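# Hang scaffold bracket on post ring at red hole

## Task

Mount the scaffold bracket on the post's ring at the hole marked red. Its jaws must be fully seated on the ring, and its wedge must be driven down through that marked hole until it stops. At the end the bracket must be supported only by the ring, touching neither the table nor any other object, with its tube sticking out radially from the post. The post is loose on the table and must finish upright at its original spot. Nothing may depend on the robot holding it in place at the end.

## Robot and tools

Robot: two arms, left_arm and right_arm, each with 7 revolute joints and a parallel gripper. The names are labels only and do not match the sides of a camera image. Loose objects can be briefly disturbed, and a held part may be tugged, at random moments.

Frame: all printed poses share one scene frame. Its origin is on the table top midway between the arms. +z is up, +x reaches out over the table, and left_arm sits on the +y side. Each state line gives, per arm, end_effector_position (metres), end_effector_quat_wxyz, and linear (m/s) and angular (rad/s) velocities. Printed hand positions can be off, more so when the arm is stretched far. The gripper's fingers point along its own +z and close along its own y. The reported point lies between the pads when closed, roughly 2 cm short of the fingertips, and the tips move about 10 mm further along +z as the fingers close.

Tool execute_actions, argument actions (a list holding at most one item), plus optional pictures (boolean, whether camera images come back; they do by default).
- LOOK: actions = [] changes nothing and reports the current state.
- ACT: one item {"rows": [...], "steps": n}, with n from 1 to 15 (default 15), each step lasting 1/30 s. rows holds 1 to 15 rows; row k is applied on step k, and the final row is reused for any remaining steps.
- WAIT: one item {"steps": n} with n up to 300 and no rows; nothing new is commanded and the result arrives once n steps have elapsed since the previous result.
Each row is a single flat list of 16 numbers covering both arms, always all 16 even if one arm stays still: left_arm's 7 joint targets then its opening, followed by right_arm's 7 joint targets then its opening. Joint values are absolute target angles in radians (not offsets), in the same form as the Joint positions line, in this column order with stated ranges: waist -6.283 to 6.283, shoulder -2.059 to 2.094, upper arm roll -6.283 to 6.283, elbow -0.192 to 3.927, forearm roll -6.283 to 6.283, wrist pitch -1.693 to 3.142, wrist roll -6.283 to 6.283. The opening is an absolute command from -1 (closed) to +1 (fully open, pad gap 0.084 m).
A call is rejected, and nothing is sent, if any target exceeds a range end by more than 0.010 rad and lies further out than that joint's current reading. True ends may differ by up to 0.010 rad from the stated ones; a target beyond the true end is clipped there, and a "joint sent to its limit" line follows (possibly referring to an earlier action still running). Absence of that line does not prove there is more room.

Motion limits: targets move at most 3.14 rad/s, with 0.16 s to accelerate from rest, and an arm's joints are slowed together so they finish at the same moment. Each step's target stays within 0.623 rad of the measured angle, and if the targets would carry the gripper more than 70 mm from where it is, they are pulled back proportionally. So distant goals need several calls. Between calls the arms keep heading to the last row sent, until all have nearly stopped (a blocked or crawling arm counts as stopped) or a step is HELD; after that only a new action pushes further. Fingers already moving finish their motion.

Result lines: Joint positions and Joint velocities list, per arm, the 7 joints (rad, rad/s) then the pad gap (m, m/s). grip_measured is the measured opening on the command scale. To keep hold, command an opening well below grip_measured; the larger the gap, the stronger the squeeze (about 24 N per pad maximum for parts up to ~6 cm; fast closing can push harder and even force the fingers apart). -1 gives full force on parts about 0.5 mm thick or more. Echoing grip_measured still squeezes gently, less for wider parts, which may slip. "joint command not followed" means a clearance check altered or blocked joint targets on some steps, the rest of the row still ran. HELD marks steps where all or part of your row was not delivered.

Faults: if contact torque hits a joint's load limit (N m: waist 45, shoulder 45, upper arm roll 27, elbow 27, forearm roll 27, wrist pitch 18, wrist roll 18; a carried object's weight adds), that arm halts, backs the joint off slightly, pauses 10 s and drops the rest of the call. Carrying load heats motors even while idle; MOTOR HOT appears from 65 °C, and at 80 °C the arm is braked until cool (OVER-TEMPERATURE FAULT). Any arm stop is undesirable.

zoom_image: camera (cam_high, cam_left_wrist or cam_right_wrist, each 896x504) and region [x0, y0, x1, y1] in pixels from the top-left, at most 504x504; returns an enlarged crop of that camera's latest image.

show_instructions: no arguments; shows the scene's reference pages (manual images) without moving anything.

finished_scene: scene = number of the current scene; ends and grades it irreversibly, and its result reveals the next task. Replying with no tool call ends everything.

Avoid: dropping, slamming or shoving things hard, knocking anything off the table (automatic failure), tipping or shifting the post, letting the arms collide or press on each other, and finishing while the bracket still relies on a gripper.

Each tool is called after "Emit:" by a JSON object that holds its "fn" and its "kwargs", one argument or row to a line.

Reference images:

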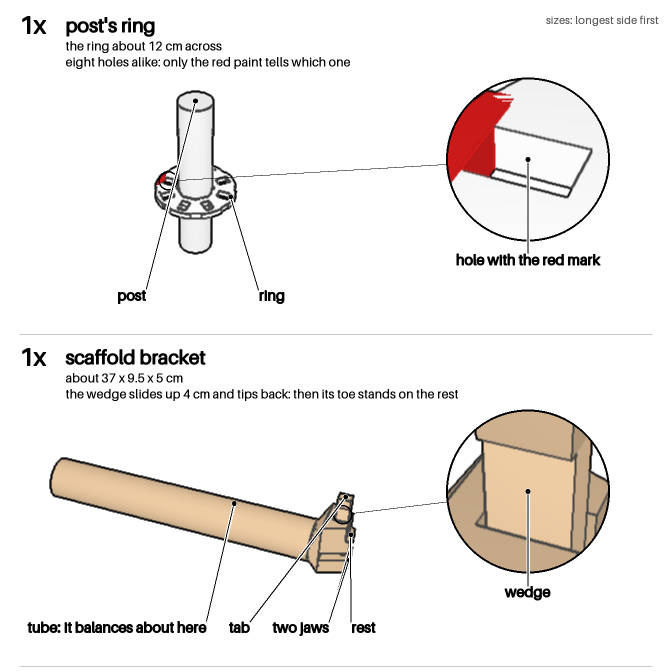

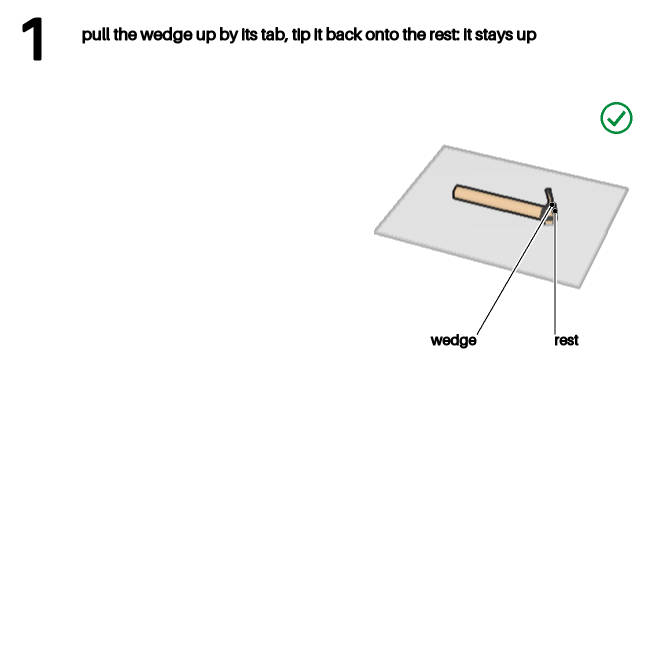

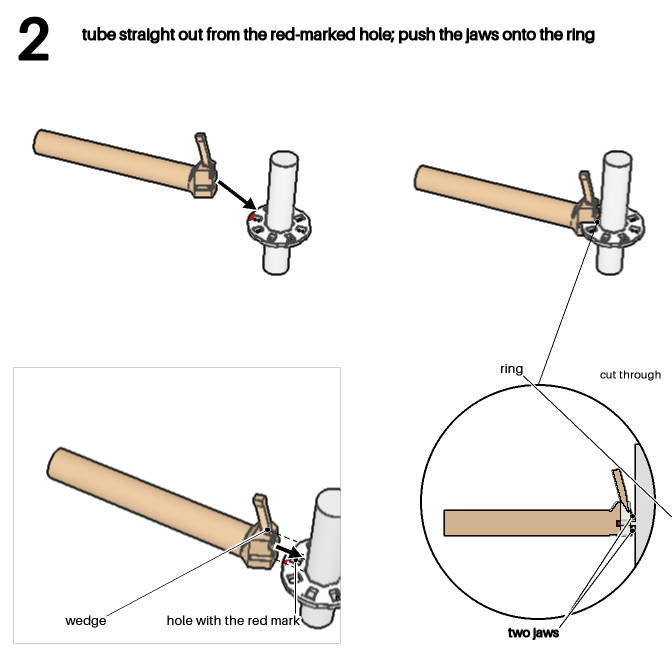

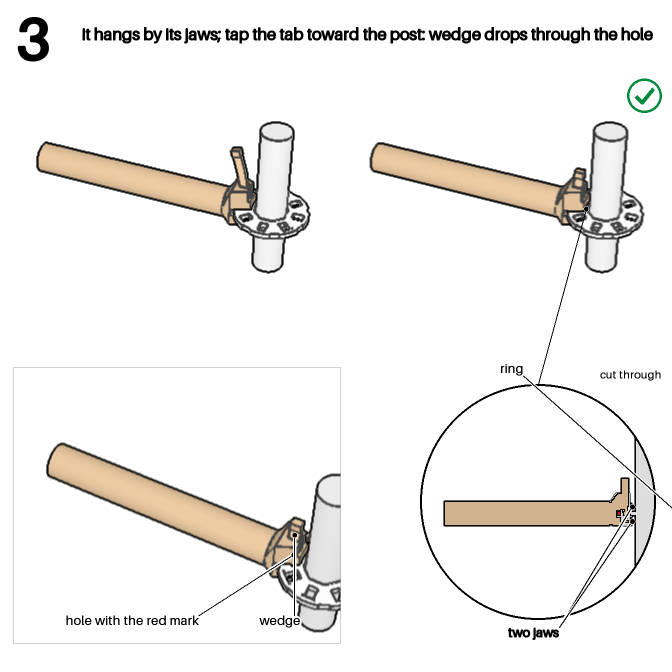

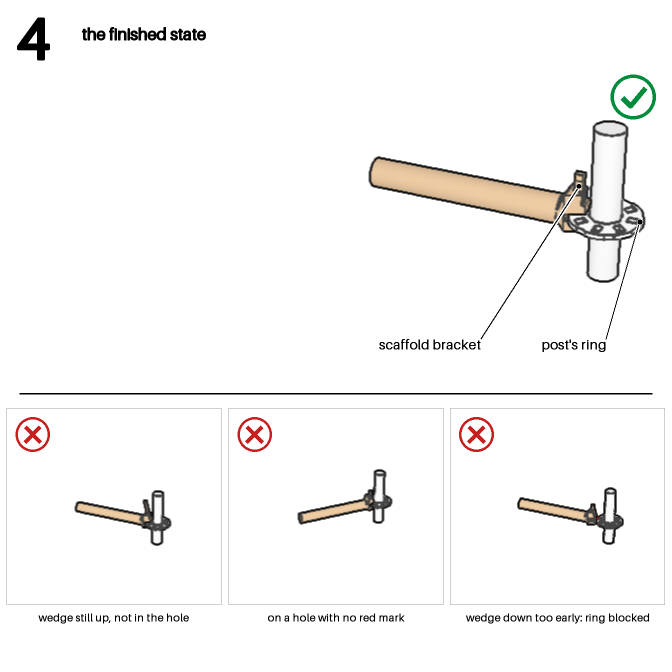

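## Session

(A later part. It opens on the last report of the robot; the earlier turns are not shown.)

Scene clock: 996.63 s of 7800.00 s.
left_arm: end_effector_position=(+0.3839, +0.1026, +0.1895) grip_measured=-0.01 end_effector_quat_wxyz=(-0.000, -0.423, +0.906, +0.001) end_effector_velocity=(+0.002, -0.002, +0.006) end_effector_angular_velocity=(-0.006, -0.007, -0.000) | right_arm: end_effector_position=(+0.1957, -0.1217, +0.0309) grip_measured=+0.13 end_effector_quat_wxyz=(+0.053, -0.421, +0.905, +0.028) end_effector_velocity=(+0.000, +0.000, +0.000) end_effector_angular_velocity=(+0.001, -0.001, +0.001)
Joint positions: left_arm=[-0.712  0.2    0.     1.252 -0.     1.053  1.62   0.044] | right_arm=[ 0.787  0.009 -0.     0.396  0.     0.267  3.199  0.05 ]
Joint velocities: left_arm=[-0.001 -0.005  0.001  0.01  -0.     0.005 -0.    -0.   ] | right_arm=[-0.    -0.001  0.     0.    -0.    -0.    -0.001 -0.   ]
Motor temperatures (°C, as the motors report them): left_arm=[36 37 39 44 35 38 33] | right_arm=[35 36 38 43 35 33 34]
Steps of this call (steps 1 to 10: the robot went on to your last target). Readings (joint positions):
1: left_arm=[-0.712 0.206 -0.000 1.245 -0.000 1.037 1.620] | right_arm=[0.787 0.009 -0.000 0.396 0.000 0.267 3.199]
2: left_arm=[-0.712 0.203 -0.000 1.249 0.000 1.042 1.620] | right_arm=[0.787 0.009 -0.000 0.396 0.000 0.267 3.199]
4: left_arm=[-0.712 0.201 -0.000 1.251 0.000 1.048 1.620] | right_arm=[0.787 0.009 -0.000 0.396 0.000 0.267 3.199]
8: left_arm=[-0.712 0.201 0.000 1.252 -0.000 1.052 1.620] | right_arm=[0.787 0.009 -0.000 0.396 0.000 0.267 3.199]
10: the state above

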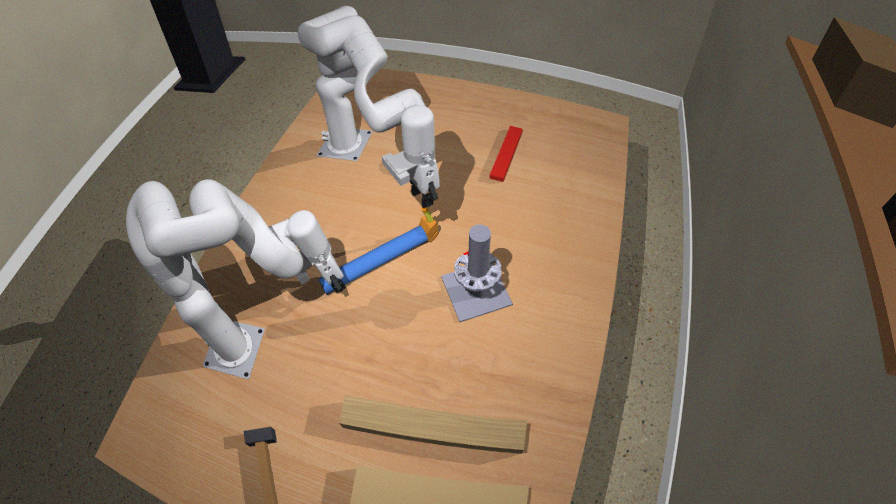

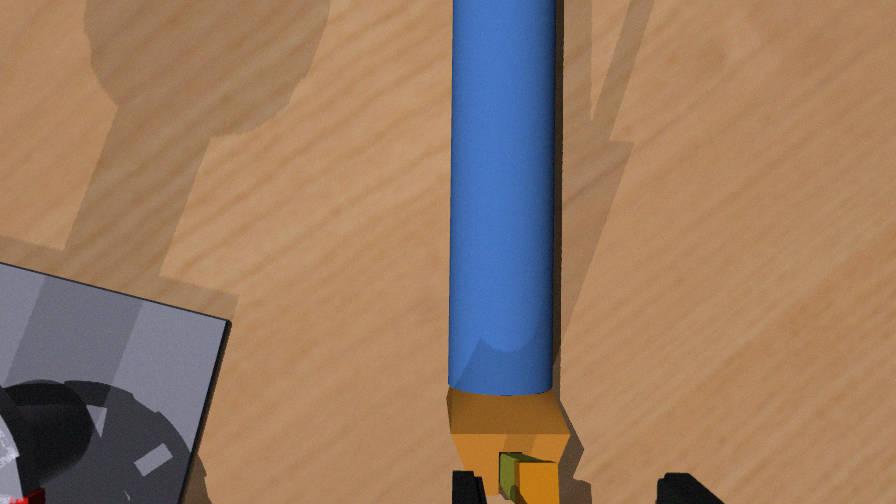

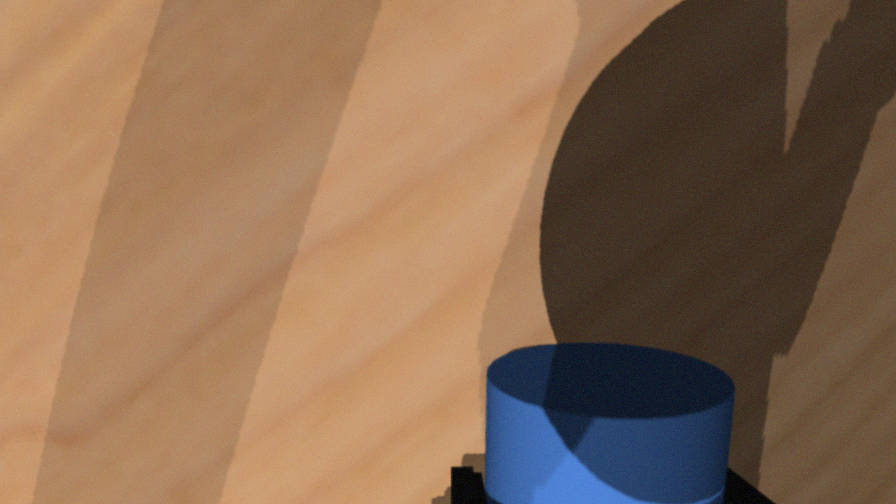

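Emit:
{"fn": "execute_actions", "kwargs": {
  "actions": [
    {"rows": [[-0.7145,0.1997,0,1.2533,0,1.0536,1.6172,0.1,0.787,0.0088,0,0.3959,0,0.2671,3.199,-0.5],[-0.7215,0.2003,0,1.2541,0,1.0538,1.6102,0.2,0.787,0.0088,0,0.3959,0,0.2671,3.199,-0.5],[-0.7330,0.2013,0,1.2554,0,1.0541,1.5987,0.3,0.787,0.0088,0,0.3959,0,0.2671,3.199,-0.5],[-0.7480,0.2027,0,1.2571,0,1.0544,1.5837,0.4,0.787,0.0088,0,0.3959,0,0.2671,3.199,-0.5],[-0.7650,0.2042,0,1.2591,0,1.0549,1.5667,0.5,0.787,0.0088,0,0.3959,0,0.2671,3.199,-0.5],[-0.7840,0.2058,0,1.2612,0,1.0554,1.5477,0.6,0.787,0.0088,0,0.3959,0,0.2671,3.199,-0.5],[-0.8035,0.2076,0,1.2635,0,1.0559,1.5283,0.7,0.787,0.0088,0,0.3959,0,0.2671,3.199,-0.5],[-0.8230,0.2093,0,1.2657,0,1.0564,1.5088,0.7,0.787,0.0088,0,0.3959,0,0.2671,3.199,-0.5],[-0.8420,0.2110,0,1.2679,0,1.0569,1.4898,0.7,0.787,0.0088,0,0.3959,0,0.2671,3.199,-0.5],[-0.8610,0.2126,0,1.2700,0,1.0574,1.4709,0.7,0.787,0.0088,0,0.3959,0,0.2671,3.199,-0.5],[-0.8780,0.2141,0,1.2720,0,1.0579,1.4540,0.7,0.787,0.0088,0,0.3959,0,0.2671,3.199,-0.5],[-0.8930,0.2155,0,1.2737,0,1.0582,1.4390,0.7,0.787,0.0088,0,0.3959,0,0.2671,3.199,-0.5],[-0.9045,0.2165,0,1.2750,0,1.0585,1.4275,0.7,0.787,0.0088,0,0.3959,0,0.2671,3.199,-0.5],[-0.9115,0.2200,0,1.2720,0,1.0520,1.4205,0.7,0.787,0.0088,0,0.3959,0,0.2671,3.199,-0.5],[-0.9140,0.2260,0,1.2640,0,1.0380,1.4180,0.7,0.787,0.0088,0,0.3959,0,0.2671,3.199,-0.5]], "steps": 15}
  ],
  "pictures": false
}}

Emit:
{"fn": "execute_actions", "kwargs": {
  "actions": [
    {"rows": [[-0.9140,0.2340,0,1.2530,0,1.0190,1.4180,0.7,0.787,0.0088,0,0.3959,0,0.2671,3.199,-0.5],[-0.9140,0.2430,0,1.2410,0,0.9980,1.4180,0.7,0.787,0.0088,0,0.3959,0,0.2671,3.199,-0.5],[-0.9140,0.2525,0,1.2285,0,0.9760,1.4180,0.7,0.787,0.0088,0,0.3959,0,0.2671,3.199,-0.5],[-0.9140,0.2625,0,1.2168,0,0.9543,1.4180,0.7,0.787,0.0088,0,0.3959,0,0.2671,3.199,-0.5],[-0.9140,0.2735,0,1.2070,0,0.9335,1.4180,0.7,0.787,0.0088,0,0.3959,0,0.2671,3.199,-0.5],[-0.9140,0.2848,0,1.1978,0,0.9130,1.4180,0.7,0.787,0.0088,0,0.3959,0,0.2671,3.199,-0.5],[-0.9140,0.2964,0,1.1890,0,0.8926,1.4180,0.7,0.787,0.0088,0,0.3959,0,0.2671,3.199,-0.5],[-0.9140,0.3083,0,1.1807,0,0.8724,1.4180,0.7,0.787,0.0088,0,0.3959,0,0.2671,3.199,-0.5],[-0.9140,0.3205,0,1.1730,0,0.8525,1.4180,0.7,0.787,0.0088,0,0.3959,0,0.2671,3.199,-0.5],[-0.9140,0.3330,0,1.1662,0,0.8332,1.4180,0.7,0.787,0.0088,0,0.3959,0,0.2671,3.199,-0.5],[-0.9140,0.3440,0,1.1608,0,0.8168,1.4180,0.7,0.787,0.0088,0,0.3959,0,0.2671,3.199,-0.5],[-0.9140,0.3510,0,1.1578,0,0.8068,1.4180,0.7,0.787,0.0088,0,0.3959,0,0.2671,3.199,-0.5],[-0.9140,0.3540,0,1.1566,0,0.8026,1.4180,0.7,0.787,0.0088,0,0.3959,0,0.2671,3.199,-0.5]], "steps": 15}
  ],
  "pictures": false
}}

Emit:
{"fn": "execute_actions", "kwargs": {
  "actions": [
    {"steps": 10}
  ]
}}

Scene clock: 1074.87 s of 7800.00 s.
left_arm: end_effector_position=(+0.3264, +0.0314, +0.1897) grip_measured=+0.70 end_effector_quat_wxyz=(-0.000, -0.421, +0.907, -0.000) end_effector_velocity=(-0.140, -0.157, -0.020) end_effector_angular_velocity=(-0.031, -0.023, -0.033) | right_arm: end_effector_position=(+0.1958, -0.1215, +0.0310) grip_measured=+0.13 end_effector_quat_wxyz=(+0.053, -0.421, +0.905, +0.028) end_effector_velocity=(-0.000, +0.000, -0.000) end_effector_angular_velocity=(-0.000, +0.000, +0.002)
Joint positions: left_arm=[-0.884  0.215 -0.003  1.272 -0.     1.056  1.451  0.073] | right_arm=[ 0.787  0.009  0.     0.396 -0.     0.267  3.199  0.05 ]
Joint velocities: left_arm=[-0.381  0.057 -0.017  0.007 -0.001 -0.089 -0.364  0.   ] | right_arm=[ 0.001  0.     0.    -0.     0.     0.    -0.001 -0.   ]
Motor temperatures (°C, as the motors report them): left_arm=[36 37 37 44 35 38 33] | right_arm=[35 36 38 43 35 33 34]
Steps of this call (steps 1 to 30: the robot went on to your last target; steps 31 to 90: nothing new was sent; then 74.73 s passed at rest; steps 91 to 105: all 15 steps of this action). Readings (joint positions):
91: left_arm=[-0.712 0.200 0.000 1.253 0.000 1.054 1.620] | right_arm=[0.787 0.009 0.000 0.396 -0.000 0.267 3.199]
92: left_arm=[-0.713 0.200 0.000 1.253 0.000 1.054 1.619] | right_arm=[0.787 0.009 0.000 0.396 -0.000 0.267 3.199]
94: left_arm=[-0.719 0.200 0.002 1.254 0.000 1.054 1.611] | right_arm=[0.787 0.009 0.000 0.396 -0.000 0.267 3.199]
98: left_arm=[-0.764 0.204 0.002 1.259 0.000 1.055 1.566] | right_arm=[0.787 0.009 0.000 0.396 -0.000 0.267 3.199]
105: the state above

Scene clock: 1075.37 s of 7800.00 s.
left_arm: end_effector_position=(+0.3155, +0.0226, +0.0955) grip_measured=+0.70 end_effector_quat_wxyz=(-0.001, -0.423, +0.906, +0.003) end_effector_velocity=(-0.011, +0.009, -0.107) end_effector_angular_velocity=(+0.026, +0.023, -0.003) | right_arm: end_effector_position=(+0.1958, -0.1215, +0.0310) grip_measured=+0.13 end_effector_quat_wxyz=(+0.053, -0.421, +0.905, +0.028) end_effector_velocity=(-0.000, +0.000, -0.000) end_effector_angular_velocity=(+0.000, +0.000, +0.000)
Joint positions: left_arm=[-0.914  0.344  0.     1.161  0.     0.823  1.418  0.073] | right_arm=[ 0.787  0.009  0.     0.396 -0.     0.267  3.199  0.05 ]
Joint velocities: left_arm=[-0.003  0.163 -0.002 -0.102 -0.    -0.23  -0.001 -0.   ] | right_arm=[ 0.001 -0.    -0.    -0.     0.001 -0.    -0.     0.   ]
Motor temperatures (°C, as the motors report them): left_arm=[36 37 37 44 35 38 33] | right_arm=[35 36 38 43 35 33 34]
Steps of this call (steps 1 to 15: all 15 steps of this action). Readings (joint positions):
1: left_arm=[-0.895 0.217 -0.003 1.271 -0.000 1.051 1.440] | right_arm=[0.787 0.009 0.000 0.396 -0.000 0.267 3.199]
2: left_arm=[-0.902 0.221 -0.004 1.267 -0.000 1.043 1.433] | right_arm=[0.787 0.009 0.000 0.396 -0.000 0.267 3.199]
4: left_arm=[-0.909 0.233 -0.002 1.253 -0.000 1.016 1.425] | right_arm=[0.787 0.009 0.000 0.396 -0.000 0.267 3.199]
8: left_arm=[-0.911 0.271 0.002 1.211 0.000 0.943 1.420] | right_arm=[0.787 0.009 0.000 0.396 -0.000 0.267 3.199]
15: the state above

Scene clock: 1075.70 s of 7800.00 s.
left_arm: end_effector_position=(+0.3164, +0.0211, +0.0907) grip_measured=+0.70 end_effector_quat_wxyz=(+0.000, -0.423, +0.906, -0.001) end_effector_velocity=(-0.003, +0.002, -0.006) end_effector_angular_velocity=(+0.008, +0.007, -0.001) | right_arm: end_effector_position=(+0.1958, -0.1215, +0.0310) grip_measured=+0.13 end_effector_quat_wxyz=(+0.053, -0.421, +0.905, +0.028) end_effector_velocity=(-0.000, -0.000, -0.000) end_effector_angular_velocity=(-0.000, +0.001, -0.003)
Joint positions: left_arm=[-0.914  0.353  0.     1.157  0.     0.803  1.418  0.073] | right_arm=[ 0.787  0.009  0.     0.396 -0.     0.267  3.199  0.05 ]
Joint velocities: left_arm=[-0.001  0.007 -0.001 -0.007 -0.    -0.004 -0.001  0.   ] | right_arm=[-0.     0.001 -0.    -0.     0.002 -0.     0.001 -0.   ]
Motor temperatures (°C, as the motors report them): left_arm=[36 37 37 44 35 38 33] | right_arm=[35 36 38 43 35 33 34]
Steps of this call (steps 1 to 10: the robot went on to your last target). Readings (joint positions):
1: left_arm=[-0.914 0.348 0.000 1.159 0.000 0.817 1.418] | right_arm=[0.787 0.009 0.000 0.396 -0.000 0.267 3.199]
2: left_arm=[-0.914 0.350 0.000 1.158 0.000 0.812 1.418] | right_arm=[0.787 0.009 0.000 0.396 -0.000 0.267 3.199]
4: left_arm=[-0.914 0.351 0.000 1.158 0.000 0.807 1.418] | right_arm=[0.787 0.009 0.000 0.396 -0.000 0.267 3.199]
8: left_arm=[-0.914 0.352 0.000 1.158 0.000 0.803 1.418] | right_arm=[0.787 0.009 0.000 0.396 -0.000 0.267 3.199]
10: the state above

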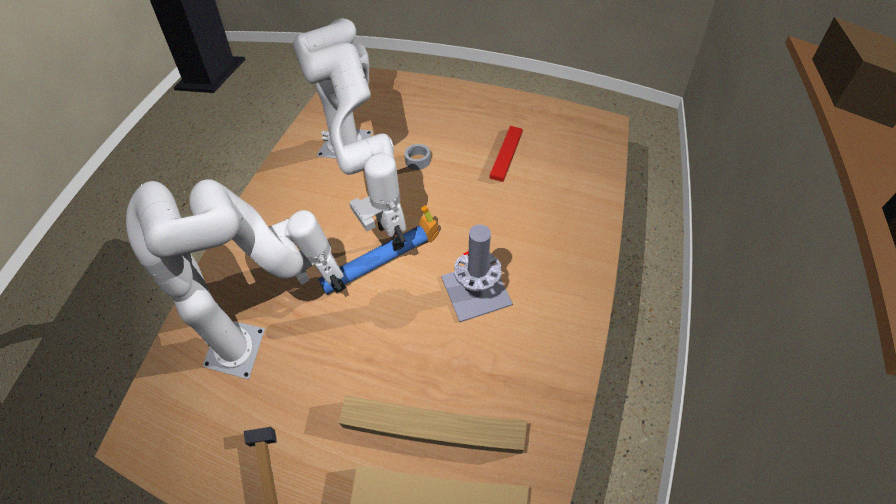

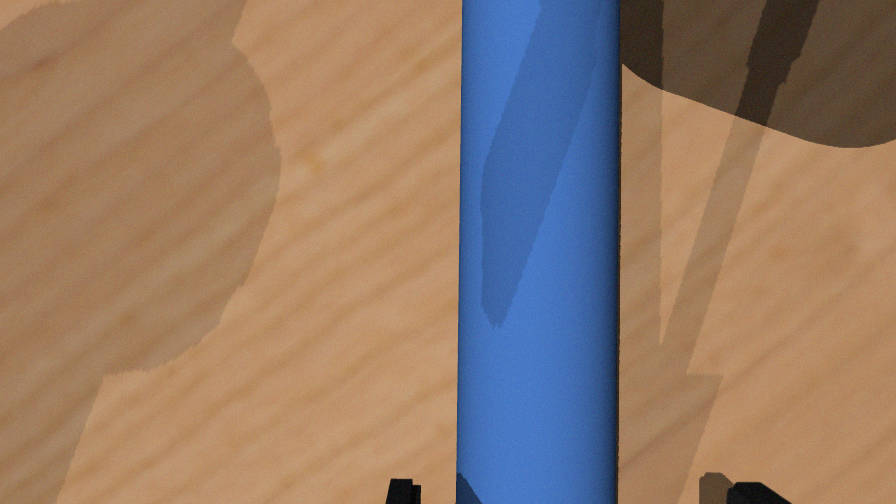

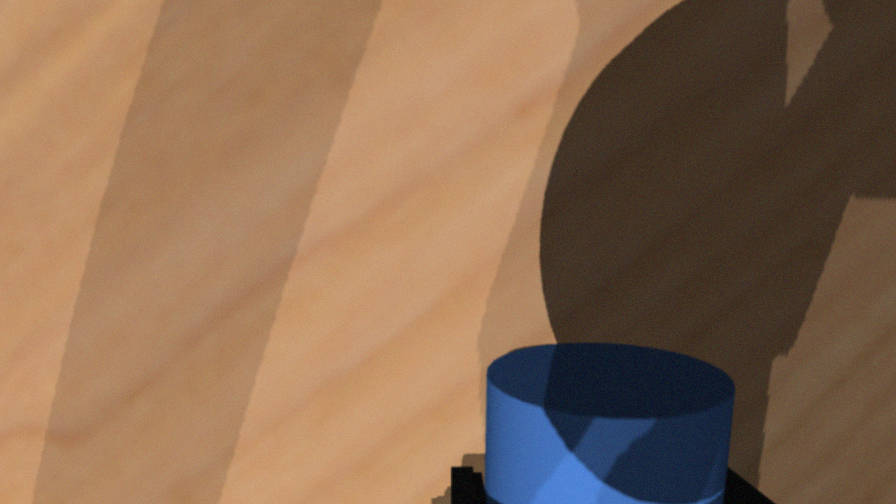

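Emit:
{"fn": "execute_actions", "kwargs": {
  "actions": [
    {"rows": [[-0.9140,0.3570,0,1.1555,0,0.7985,1.4180,0.7,0.787,0.0088,0,0.3959,0,0.2671,3.199,-0.5],[-0.9140,0.3630,0,1.1533,0,0.7903,1.4180,0.7,0.787,0.0088,0,0.3959,0,0.2671,3.199,-0.5],[-0.9140,0.3715,0,1.1502,0,0.7787,1.4180,0.7,0.787,0.0088,0,0.3959,0,0.2671,3.199,-0.5],[-0.9140,0.3806,0,1.1472,0,0.7666,1.4180,0.7,0.787,0.0088,0,0.3959,0,0.2671,3.199,-0.5],[-0.9140,0.3900,0,1.1445,0,0.7545,1.4180,0.7,0.787,0.0088,0,0.3959,0,0.2671,3.199,-0.5],[-0.9140,0.3995,0,1.1420,0,0.7425,1.4180,0.7,0.787,0.0088,0,0.3959,0,0.2671,3.199,-0.5],[-0.9140,0.4092,0,1.1397,0,0.7305,1.4180,0.7,0.787,0.0088,0,0.3959,0,0.2671,3.199,-0.5],[-0.9140,0.4190,0,1.1377,0,0.7187,1.4180,0.7,0.787,0.0088,0,0.3959,0,0.2671,3.199,-0.5],[-0.9140,0.4289,0,1.1359,0,0.7070,1.4180,0.7,0.787,0.0088,0,0.3959,0,0.2671,3.199,-0.5],[-0.9140,0.4390,0,1.1344,0,0.6954,1.4180,0.7,0.787,0.0088,0,0.3959,0,0.2671,3.199,-0.5],[-0.9140,0.4490,0,1.1331,0,0.6841,1.4180,0.7,0.787,0.0088,0,0.3959,0,0.2671,3.199,-0.5],[-0.9140,0.4575,0,1.1322,0,0.6747,1.4180,0.7,0.787,0.0088,0,0.3959,0,0.2671,3.199,-0.5],[-0.9140,0.4635,0,1.1317,0,0.6682,1.4180,0.7,0.787,0.0088,0,0.3959,0,0.2671,3.199,-0.5],[-0.9140,0.4670,0,1.1315,0,0.6645,1.4180,0.7,0.787,0.0088,0,0.3959,0,0.2671,3.199,-0.5],[-0.9140,0.4682,0,1.1314,0,0.6632,1.4180,0.7,0.787,0.0088,0,0.3959,0,0.2671,3.199,-0.5]], "steps": 15}
  ],
  "pictures": false
}}

Emit:
{"fn": "execute_actions", "kwargs": {
  "actions": [
    {"rows": [[-0.9140,0.4682,0,1.1314,0,0.6632,1.4180,0.7,0.787,0.0088,0,0.3959,0,0.2671,3.199,-0.5],[-0.9140,0.4682,0,1.1314,0,0.6632,1.4180,0.7,0.787,0.0088,0,0.3959,0,0.2671,3.199,-0.5],[-0.9140,0.4682,0,1.1314,0,0.6632,1.4180,0.7,0.787,0.0088,0,0.3959,0,0.2671,3.199,-0.5],[-0.9140,0.4682,0,1.1314,0,0.6632,1.4180,0.7,0.787,0.0088,0,0.3959,0,0.2671,3.199,-0.5],[-0.9140,0.4682,0,1.1314,0,0.6632,1.4180,0.62,0.787,0.0088,0,0.3959,0,0.2671,3.199,-0.5],[-0.9140,0.4682,0,1.1314,0,0.6632,1.4180,0.54,0.787,0.0088,0,0.3959,0,0.2671,3.199,-0.5],[-0.9140,0.4682,0,1.1314,0,0.6632,1.4180,0.46,0.787,0.0088,0,0.3959,0,0.2671,3.199,-0.5],[-0.9140,0.4682,0,1.1314,0,0.6632,1.4180,0.40,0.787,0.0088,0,0.3959,0,0.2671,3.199,-0.5],[-0.9140,0.4682,0,1.1314,0,0.6632,1.4180,0.35,0.787,0.0088,0,0.3959,0,0.2671,3.199,-0.5],[-0.9140,0.4682,0,1.1314,0,0.6632,1.4180,0.30,0.787,0.0088,0,0.3959,0,0.2671,3.199,-0.5]], "steps": 15}
  ]
}}

Scene clock: 1114.60 s of 7800.00 s.
left_arm: end_effector_position=(+0.3157, +0.0218, +0.0380) grip_measured=+0.70 end_effector_quat_wxyz=(-0.000, -0.423, +0.906, +0.001) end_effector_velocity=(-0.006, +0.006, -0.100) end_effector_angular_velocity=(+0.018, +0.016, +0.001) | right_arm: end_effector_position=(+0.1958, -0.1215, +0.0310) grip_measured=+0.13 end_effector_quat_wxyz=(+0.053, -0.421, +0.905, +0.028) end_effector_velocity=(+0.000, -0.000, -0.000) end_effector_angular_velocity=(-0.000, -0.000, +0.001)
Joint positions: left_arm=[-0.914  0.453  0.     1.132 -0.     0.682  1.418  0.073] | right_arm=[ 0.787  0.009  0.     0.396 -0.     0.267  3.199  0.05 ]
Joint velocities: left_arm=[-0.     0.198 -0.    -0.033 -0.    -0.207 -0.001 -0.   ] | right_arm=[-0.     0.    -0.    -0.     0.    -0.    -0.001  0.   ]
Motor temperatures (°C, as the motors report them): left_arm=[36 37 37 43 35 38 33] | right_arm=[35 36 38 43 35 33 34]
Steps of this call (steps 1 to 30: the robot went on to your last target; steps 31 to 90: nothing new was sent; then 35.40 s passed at rest; steps 91 to 105: all 15 steps of this action). Readings (joint positions):
91: left_arm=[-0.914 0.354 -0.000 1.157 -0.000 0.802 1.418] | right_arm=[0.787 0.009 0.000 0.396 -0.000 0.267 3.199]
92: left_arm=[-0.914 0.355 -0.000 1.156 -0.000 0.801 1.418] | right_arm=[0.787 0.009 0.000 0.396 -0.000 0.267 3.199]
94: left_arm=[-0.914 0.360 -0.000 1.155 0.000 0.792 1.418] | right_arm=[0.787 0.009 0.000 0.396 -0.000 0.267 3.199]
98: left_arm=[-0.914 0.389 -0.000 1.145 -0.000 0.756 1.418] | right_arm=[0.787 0.009 0.000 0.396 -0.000 0.267 3.199]
105: the state above

Scene clock: 1115.10 s of 7800.00 s.
left_arm: end_effector_position=(+0.3162, +0.0212, +0.0313) grip_measured=+0.29 end_effector_quat_wxyz=(+0.000, -0.423, +0.906, -0.000) end_effector_velocity=(-0.000, -0.000, -0.001) end_effector_angular_velocity=(+0.000, +0.001, -0.001) | right_arm: end_effector_position=(+0.1958, -0.1215, +0.0310) grip_measured=+0.13 end_effector_quat_wxyz=(+0.053, -0.421, +0.905, +0.028) end_effector_velocity=(+0.000, +0.000, +0.000) end_effector_angular_velocity=(+0.001, -0.001, -0.001)
Joint positions: left_arm=[-0.914  0.468 -0.     1.132  0.     0.663  1.418  0.056] | right_arm=[0.787 0.009 0.    0.396 0.    0.267 3.199 0.05 ]
Joint velocities: left_arm=[ 0.     0.002 -0.001  0.     0.    -0.001  0.    -0.   ] | right_arm=[-0.    -0.001 -0.001  0.     0.001  0.    -0.001  0.   ]
Motor temperatures (°C, as the motors report them): left_arm=[36 37 37 43 35 38 33] | right_arm=[35 36 38 43 35 33 34]
Steps of this call (steps 1 to 15: all 15 steps of this action). Readings (joint positions):
1: left_arm=[-0.914 0.459 0.000 1.132 -0.000 0.676 1.418] | right_arm=[0.787 0.009 0.000 0.396 -0.000 0.267 3.199]
2: left_arm=[-0.914 0.462 0.000 1.131 -0.000 0.672 1.418] | right_arm=[0.787 0.009 0.000 0.396 0.000 0.267 3.199]
4: left_arm=[-0.914 0.465 0.000 1.131 -0.000 0.667 1.418] | right_arm=[0.787 0.009 0.000 0.396 -0.000 0.267 3.199]
8: left_arm=[-0.914 0.467 -0.000 1.132 0.000 0.664 1.418] | right_arm=[0.787 0.009 0.000 0.396 0.000 0.267 3.199]
15: the state above

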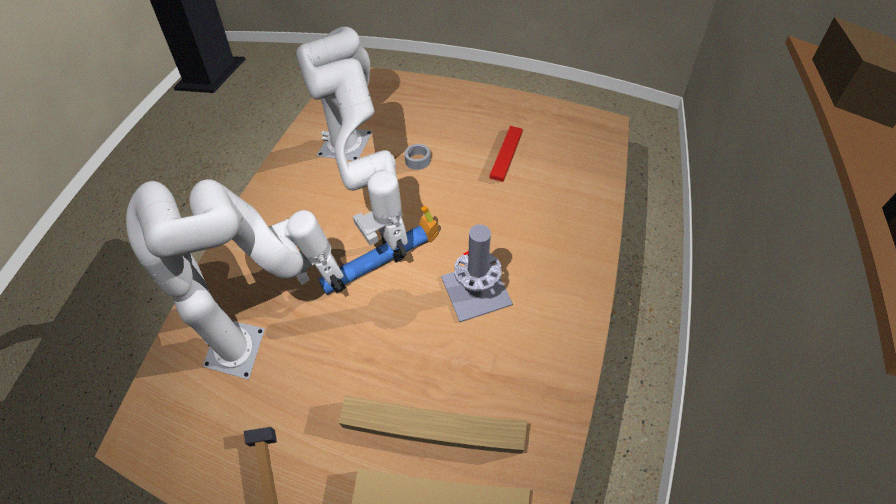

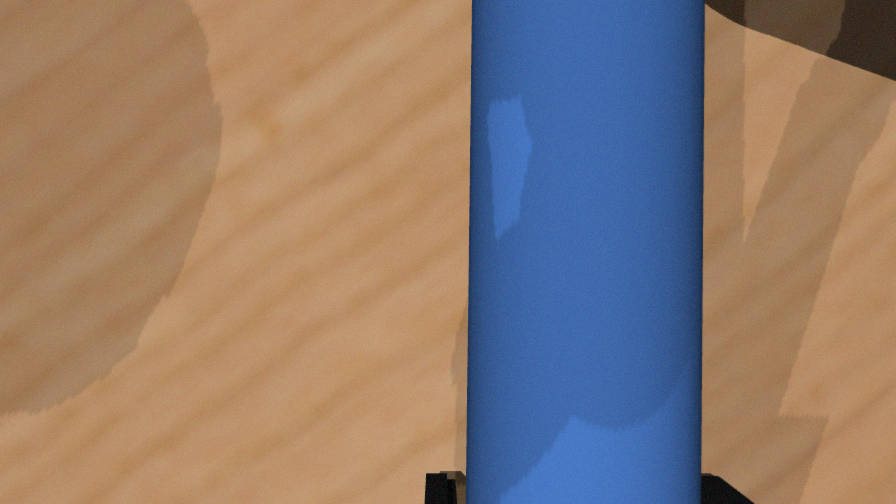

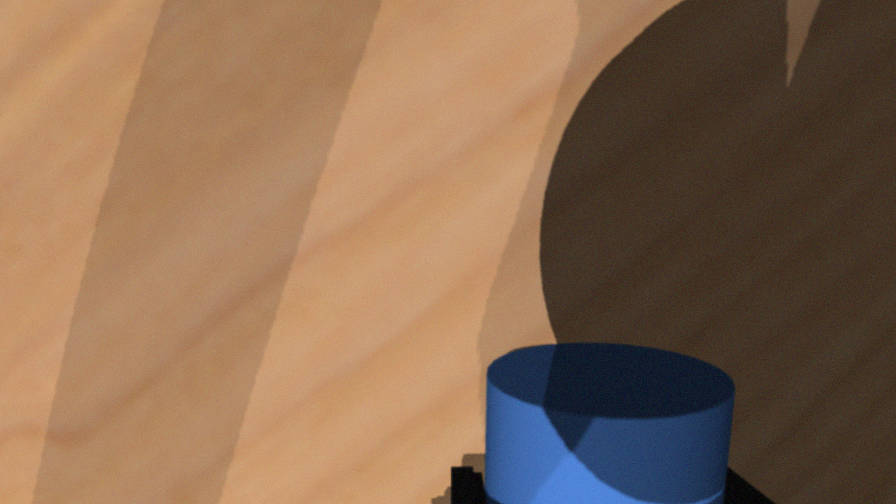

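Emit:
{"fn": "execute_actions", "kwargs": {
  "actions": [
    {"rows": [[-0.9140,0.4682,0,1.1314,0,0.6632,1.4180,0.27,0.787,0.0088,0,0.3959,0,0.2671,3.199,-0.2],[-0.9140,0.4682,0,1.1314,0,0.6632,1.4180,0.24,0.787,0.0088,0,0.3959,0,0.2671,3.199,0.0],[-0.9140,0.4682,0,1.1314,0,0.6632,1.4180,0.21,0.787,0.0088,0,0.3959,0,0.2671,3.199,0.15],[-0.9140,0.4682,0,1.1314,0,0.6632,1.4180,0.18,0.787,0.0088,0,0.3959,0,0.2671,3.199,0.25],[-0.9140,0.4682,0,1.1314,0,0.6632,1.4180,0.15,0.787,0.0088,0,0.3959,0,0.2671,3.199,0.35],[-0.9140,0.4682,0,1.1314,0,0.6632,1.4180,0.12,0.787,0.0088,0,0.3959,0,0.2671,3.199,0.45],[-0.9140,0.4682,0,1.1314,0,0.6632,1.4180,0.08,0.787,0.0088,0,0.3959,0,0.2671,3.199,0.55],[-0.9140,0.4682,0,1.1314,0,0.6632,1.4180,0.0,0.787,0.0088,0,0.3959,0,0.2671,3.199,0.65],[-0.9140,0.4682,0,1.1314,0,0.6632,1.4180,-0.1,0.787,0.0088,0,0.3959,0,0.2671,3.199,0.7],[-0.9140,0.4682,0,1.1314,0,0.6632,1.4180,-0.25,0.787,0.0088,0,0.3959,0,0.2671,3.199,0.7],[-0.9140,0.4682,0,1.1314,0,0.6632,1.4180,-0.4,0.787,0.0088,0,0.3959,0,0.2671,3.199,0.7],[-0.9140,0.4682,0,1.1314,0,0.6632,1.4180,-0.6,0.787,0.0088,0,0.3959,0,0.2671,3.199,0.7],[-0.9140,0.4682,0,1.1314,0,0.6632,1.4180,-0.8,0.787,0.0088,0,0.3959,0,0.2671,3.199,0.7],[-0.9140,0.4682,0,1.1314,0,0.6632,1.4180,-1.0,0.787,0.0088,0,0.3959,0,0.2671,3.199,0.7]], "steps": 15}
  ],
  "pictures": false
}}

Emit:
{"fn": "execute_actions", "kwargs": {
  "actions": [
    {"rows": [[-0.9140,0.4682,0,1.1314,0,0.6632,1.4180,-1.0,0.787,0.0040,0,0.3960,0,0.2720,3.199,0.7],[-0.9140,0.4682,0,1.1314,0,0.6632,1.4180,-1.0,0.787,-0.0080,0,0.3965,0,0.2845,3.199,0.7],[-0.9140,0.4682,0,1.1314,0,0.6632,1.4180,-1.0,0.787,-0.0270,0,0.3975,0,0.3045,3.199,0.7],[-0.9140,0.4682,0,1.1314,0,0.6632,1.4180,-1.0,0.787,-0.0510,0,0.3992,0,0.3302,3.199,0.7],[-0.9140,0.4682,0,1.1314,0,0.6632,1.4180,-1.0,0.787,-0.0790,0,0.4018,0,0.3608,3.199,0.7],[-0.9140,0.4682,0,1.1314,0,0.6632,1.4180,-1.0,0.787,-0.1090,0,0.4055,0,0.3945,3.199,0.7],[-0.9140,0.4682,0,1.1314,0,0.6632,1.4180,-1.0,0.787,-0.1390,0,0.4102,0,0.4292,3.199,0.7],[-0.9140,0.4682,0,1.1314,0,0.6632,1.4180,-1.0,0.787,-0.1680,0,0.4160,0,0.4640,3.199,0.7],[-0.9140,0.4682,0,1.1314,0,0.6632,1.4180,-1.0,0.787,-0.1961,0,0.4228,0,0.4989,3.199,0.7],[-0.9140,0.4682,0,1.1314,0,0.6632,1.4180,-1.0,0.785,-0.2240,0,0.4320,0,0.5360,3.199,0.7],[-0.9140,0.4682,0,1.1314,0,0.6632,1.4180,-1.0,0.778,-0.2510,0,0.4420,0,0.5730,3.199,0.7],[-0.9140,0.4682,0,1.1314,0,0.6632,1.4180,-1.0,0.764,-0.2770,0,0.4535,0,0.6105,3.199,0.7],[-0.9140,0.4682,0,1.1314,0,0.6632,1.4180,-1.0,0.742,-0.3020,0,0.4660,0,0.6480,3.199,0.7],[-0.9140,0.4682,0,1.1314,0,0.6632,1.4180,-1.0,0.712,-0.3230,0,0.4770,0,0.6800,3.199,0.7],[-0.9140,0.4682,0,1.1314,0,0.6632,1.4180,-1.0,0.675,-0.3380,0,0.4860,0,0.7040,3.199,0.7]], "steps": 15}
  ],
  "pictures": false
}}

Emit:
{"fn": "execute_actions", "kwargs": {
  "actions": [
    {"rows": [[-0.9140,0.4670,0,1.1315,0,0.6645,1.4180,-1.0,0.632,-0.3460,0,0.4910,0,0.7170,3.199,0.7],[-0.9140,0.4635,0,1.1317,0,0.6682,1.4180,-1.0,0.586,-0.3504,0,0.4939,0,0.7243,3.199,0.7],[-0.9140,0.4590,0,1.1321,0,0.6731,1.4180,-1.0,0.540,-0.3504,0,0.4939,0,0.7243,3.199,0.7],[-0.9140,0.4530,0,1.1327,0,0.6797,1.4180,-1.0,0.494,-0.3504,0,0.4939,0,0.7243,3.199,0.7],[-0.9140,0.4460,0,1.1335,0,0.6875,1.4180,-1.0,0.448,-0.3504,0,0.4939,0,0.7243,3.199,0.7],[-0.9140,0.4380,0,1.1345,0,0.6965,1.4180,-1.0,0.402,-0.3504,0,0.4939,0,0.7243,3.199,0.7],[-0.9140,0.4289,0,1.1359,0,0.7070,1.4180,-1.0,0.358,-0.3504,0,0.4939,0,0.7243,3.199,0.7],[-0.9140,0.4205,0,1.1374,0,0.7169,1.4180,-1.0,0.318,-0.3504,0,0.4939,0,0.7243,3.199,0.7],[-0.9140,0.4125,0,1.1390,0,0.7265,1.4180,-1.0,0.283,-0.3504,0,0.4939,0,0.7243,3.199,0.7],[-0.9140,0.4050,0,1.1407,0,0.7357,1.4180,-1.0,0.254,-0.3504,0,0.4939,0,0.7243,3.199,0.7],[-0.9140,0.3990,0,1.1421,0,0.7431,1.4180,-1.0,0.231,-0.3504,0,0.4939,0,0.7243,3.199,0.7],[-0.9140,0.3945,0,1.1433,0,0.7488,1.4180,-1.0,0.215,-0.3504,0,0.4939,0,0.7243,3.199,0.7],[-0.9140,0.3915,0,1.1441,0,0.7526,1.4180,-1.0,0.205,-0.3504,0,0.4939,0,0.7243,3.199,0.7],[-0.9140,0.3900,0,1.1445,0,0.7545,1.4180,-1.0,0.200,-0.3504,0,0.4939,0,0.7243,3.199,0.7]], "steps": 15}
  ],
  "pictures": false
}}

Emit:
{"fn": "execute_actions", "kwargs": {
  "actions": [
    {"steps": 10}
  ]
}}

Scene clock: 1166.27 s of 7800.00 s.
left_arm: end_effector_position=(+0.3165, +0.0209, +0.0315) grip_measured=+0.13 end_effector_quat_wxyz=(+0.000, -0.423, +0.906, -0.001) end_effector_velocity=(+0.001, -0.000, +0.000) end_effector_angular_velocity=(-0.000, -0.001, +0.001) | right_arm: end_effector_position=(+0.1958, -0.1214, +0.0312) grip_measured=+0.70 end_effector_quat_wxyz=(+0.053, -0.422, +0.905, +0.028) end_effector_velocity=(+0.000, -0.001, -0.001) end_effector_angular_velocity=(-0.002, +0.001, -0.003)
Joint positions: left_arm=[-0.914  0.468 -0.     1.132  0.     0.663  1.418  0.05 ] | right_arm=[ 0.787  0.009  0.     0.396 -0.     0.267  3.199  0.073]
Joint velocities: left_arm=[ 0.    -0.     0.     0.001  0.001  0.    -0.    -0.   ] | right_arm=[-0.002  0.001 -0.001 -0.001  0.     0.     0.     0.   ]
Motor temperatures (°C, as the motors report them): left_arm=[36 37 37 43 35 38 33] | right_arm=[35 36 38 43 35 33 34]
Steps of this call (steps 1 to 15: the robot went on to your last target; steps 16 to 90: nothing new was sent; then 47.67 s passed at rest; steps 91 to 105: all 15 steps of this action). Readings (joint positions):
91: left_arm=[-0.914 0.468 0.000 1.131 -0.000 0.663 1.418] | right_arm=[0.787 0.009 0.000 0.396 0.000 0.267 3.199]
92: left_arm=[-0.914 0.468 0.000 1.131 0.000 0.663 1.418] | right_arm=[0.787 0.009 0.000 0.396 0.000 0.267 3.199]
94: left_arm=[-0.914 0.468 0.000 1.131 0.000 0.663 1.418] | right_arm=[0.787 0.009 0.000 0.396 -0.000 0.267 3.199]
98: left_arm=[-0.914 0.468 -0.000 1.132 0.000 0.662 1.418] | right_arm=[0.787 0.008 0.000 0.397 -0.000 0.267 3.199]
105: the state above

Scene clock: 1166.77 s of 7800.00 s.
left_arm: end_effector_position=(+0.3163, +0.0211, +0.0314) grip_measured=+0.13 end_effector_quat_wxyz=(+0.000, -0.423, +0.906, -0.000) end_effector_velocity=(+0.000, +0.000, -0.000) end_effector_angular_velocity=(+0.000, +0.000, +0.000) | right_arm: end_effector_position=(+0.2031, -0.1248, +0.1118) grip_measured=+0.70 end_effector_quat_wxyz=(+0.054, -0.412, +0.909, +0.028) end_effector_velocity=(+0.140, -0.102, +0.280) end_effector_angular_velocity=(+0.009, -0.012, -0.474)
Joint positions: left_arm=[-0.914  0.468 -0.     1.132 -0.     0.663  1.418  0.05 ] | right_arm=[ 0.764 -0.254  0.002  0.448 -0.     0.58   3.199  0.073]
Joint velocities: left_arm=[ 0.     0.     0.    -0.     0.    -0.     0.001  0.   ] | right_arm=[-0.487 -0.745  0.013  0.309  0.001  1.04  -0.002  0.   ]
Motor temperatures (°C, as the motors report them): left_arm=[36 37 37 43 35 38 33] | right_arm=[35 36 38 43 35 33 34]
Steps of this call (steps 1 to 15: all 15 steps of this action). Readings (joint positions):
1: left_arm=[-0.914 0.468 -0.000 1.132 0.000 0.663 1.418] | right_arm=[0.787 0.009 0.000 0.396 -0.000 0.267 3.199]
2: left_arm=[-0.914 0.468 -0.000 1.132 0.000 0.663 1.418] | right_arm=[0.787 0.008 0.000 0.396 -0.000 0.269 3.199]
4: left_arm=[-0.914 0.468 -0.000 1.132 0.000 0.663 1.418] | right_arm=[0.787 -0.003 0.000 0.396 -0.000 0.281 3.199]
8: left_arm=[-0.914 0.468 -0.000 1.132 -0.000 0.663 1.418] | right_arm=[0.787 -0.072 0.000 0.402 -0.000 0.355 3.199]
15: the state above

Scene clock: 1167.27 s of 7800.00 s.
left_arm: end_effector_position=(+0.3169, +0.0204, +0.0668) grip_measured=+0.13 end_effector_quat_wxyz=(+0.000, -0.423, +0.906, -0.002) end_effector_velocity=(+0.005, -0.007, +0.066) end_effector_angular_velocity=(-0.022, -0.020, -0.004) | right_arm: end_effector_position=(+0.3141, -0.2750, +0.1493) grip_measured=+0.70 end_effector_quat_wxyz=(+0.058, -0.163, +0.985, +0.013) end_effector_velocity=(+0.083, -0.203, +0.004) end_effector_angular_velocity=(+0.005, -0.001, -0.608)
Joint positions: left_arm=[-0.914  0.398 -0.     1.144 -0.     0.743  1.418  0.05 ] | right_arm=[ 0.247 -0.349 -0.003  0.493 -0.     0.723  3.199  0.073]
Joint velocities: left_arm=[-0.001 -0.119 -0.001  0.036  0.001  0.125  0.001  0.   ] | right_arm=[-0.596 -0.01  -0.012  0.004  0.001  0.011  0.001  0.   ]
Motor temperatures (°C, as the motors report them): left_arm=[36 37 37 43 35 38 33] | right_arm=[35 36 38 43 35 33 34]
Steps of this call (steps 1 to 15: all 15 steps of this action). Readings (joint positions):
1: left_arm=[-0.914 0.468 -0.000 1.132 -0.000 0.663 1.418] | right_arm=[0.744 -0.277 0.002 0.458 -0.000 0.613 3.199]
2: left_arm=[-0.914 0.468 -0.000 1.132 -0.000 0.664 1.418] | right_arm=[0.719 -0.298 0.002 0.468 -0.000 0.642 3.199]
4: left_arm=[-0.914 0.465 -0.000 1.130 0.000 0.668 1.418] | right_arm=[0.653 -0.327 0.000 0.483 0.000 0.684 3.199]
8: left_arm=[-0.914 0.450 -0.000 1.125 -0.000 0.693 1.418] | right_arm=[0.496 -0.344 -0.001 0.491 0.000 0.714 3.199]
15: the state above

Scene clock: 1167.60 s of 7800.00 s.
left_arm: end_effector_position=(+0.3158, +0.0217, +0.0694) grip_measured=+0.13 end_effector_quat_wxyz=(-0.000, -0.423, +0.906, +0.001) end_effector_velocity=(+0.005, -0.007, +0.010) end_effector_angular_velocity=(-0.019, -0.016, -0.002) | right_arm: end_effector_position=(+0.3197, -0.2889, +0.1499) grip_measured=+0.70 end_effector_quat_wxyz=(+0.059, -0.143, +0.988, +0.012) end_effector_velocity=(+0.003, -0.007, +0.001) end_effector_angular_velocity=(+0.003, -0.001, -0.020)
Joint positions: left_arm=[-0.914  0.391  0.     1.144 -0.     0.754  1.418  0.05 ] | right_arm=[ 0.202 -0.35   0.001  0.494  0.     0.724  3.199  0.073]
Joint velocities: left_arm=[-0.001 -0.009 -0.001  0.014  0.    -0.002 -0.001  0.   ] | right_arm=[-0.016 -0.001 -0.005  0.001  0.001  0.    -0.001 -0.   ]
Motor temperatures (°C, as the motors report them): left_arm=[36 37 37 43 35 38 33] | right_arm=[35 36 38 43 35 33 34]
Steps of this call (steps 1 to 10: the robot went on to your last target). Readings (joint positions):
1: left_arm=[-0.914 0.394 -0.000 1.145 -0.000 0.747 1.418] | right_arm=[0.231 -0.349 -0.003 0.493 -0.000 0.724 3.199]
2: left_arm=[-0.914 0.393 -0.000 1.145 0.000 0.749 1.418] | right_arm=[0.221 -0.350 -0.002 0.493 -0.000 0.724 3.199]
4: left_arm=[-0.914 0.392 -0.000 1.144 -0.000 0.752 1.418] | right_arm=[0.210 -0.350 0.000 0.493 0.000 0.724 3.199]
8: left_arm=[-0.914 0.392 0.000 1.143 0.000 0.754 1.418] | right_arm=[0.204 -0.350 0.001 0.494 0.000 0.724 3.199]
10: the state above

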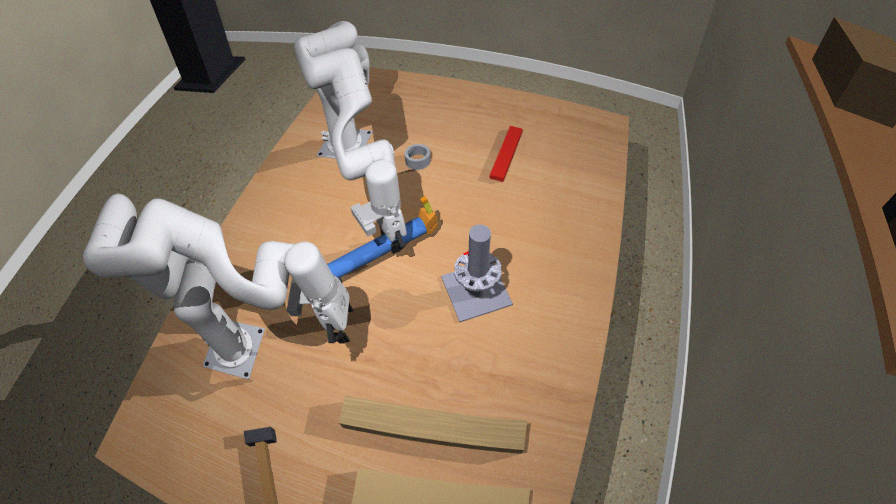

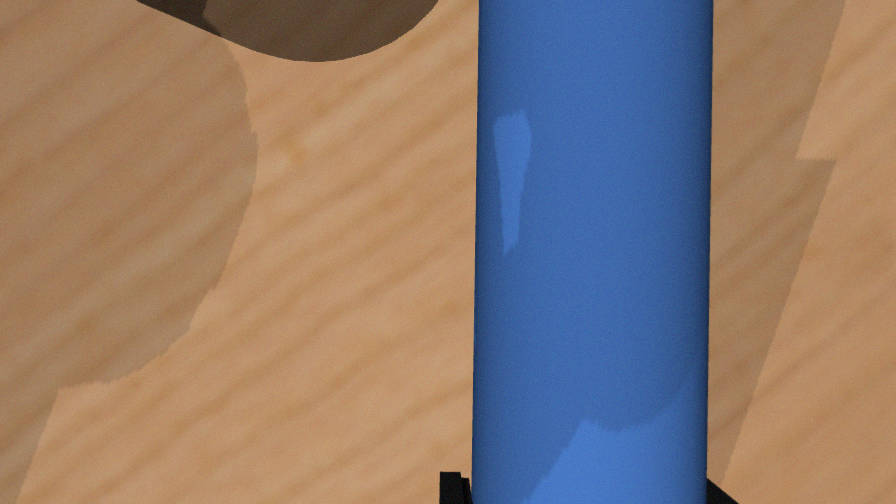

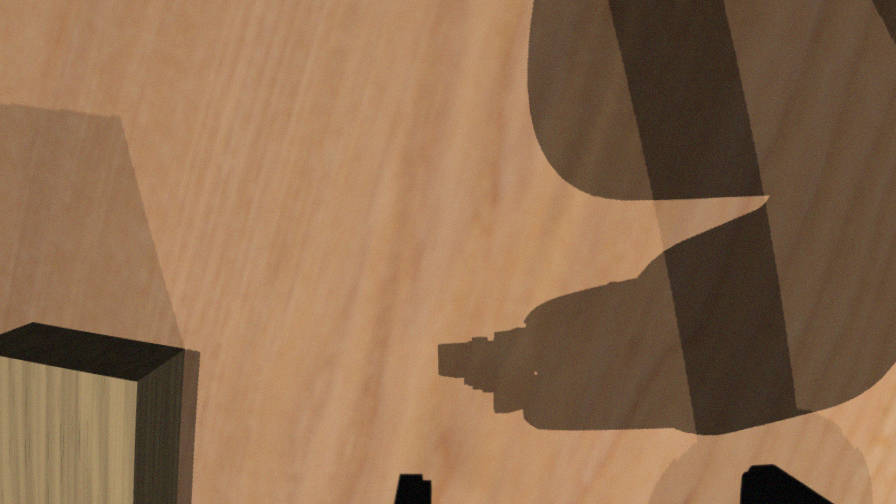

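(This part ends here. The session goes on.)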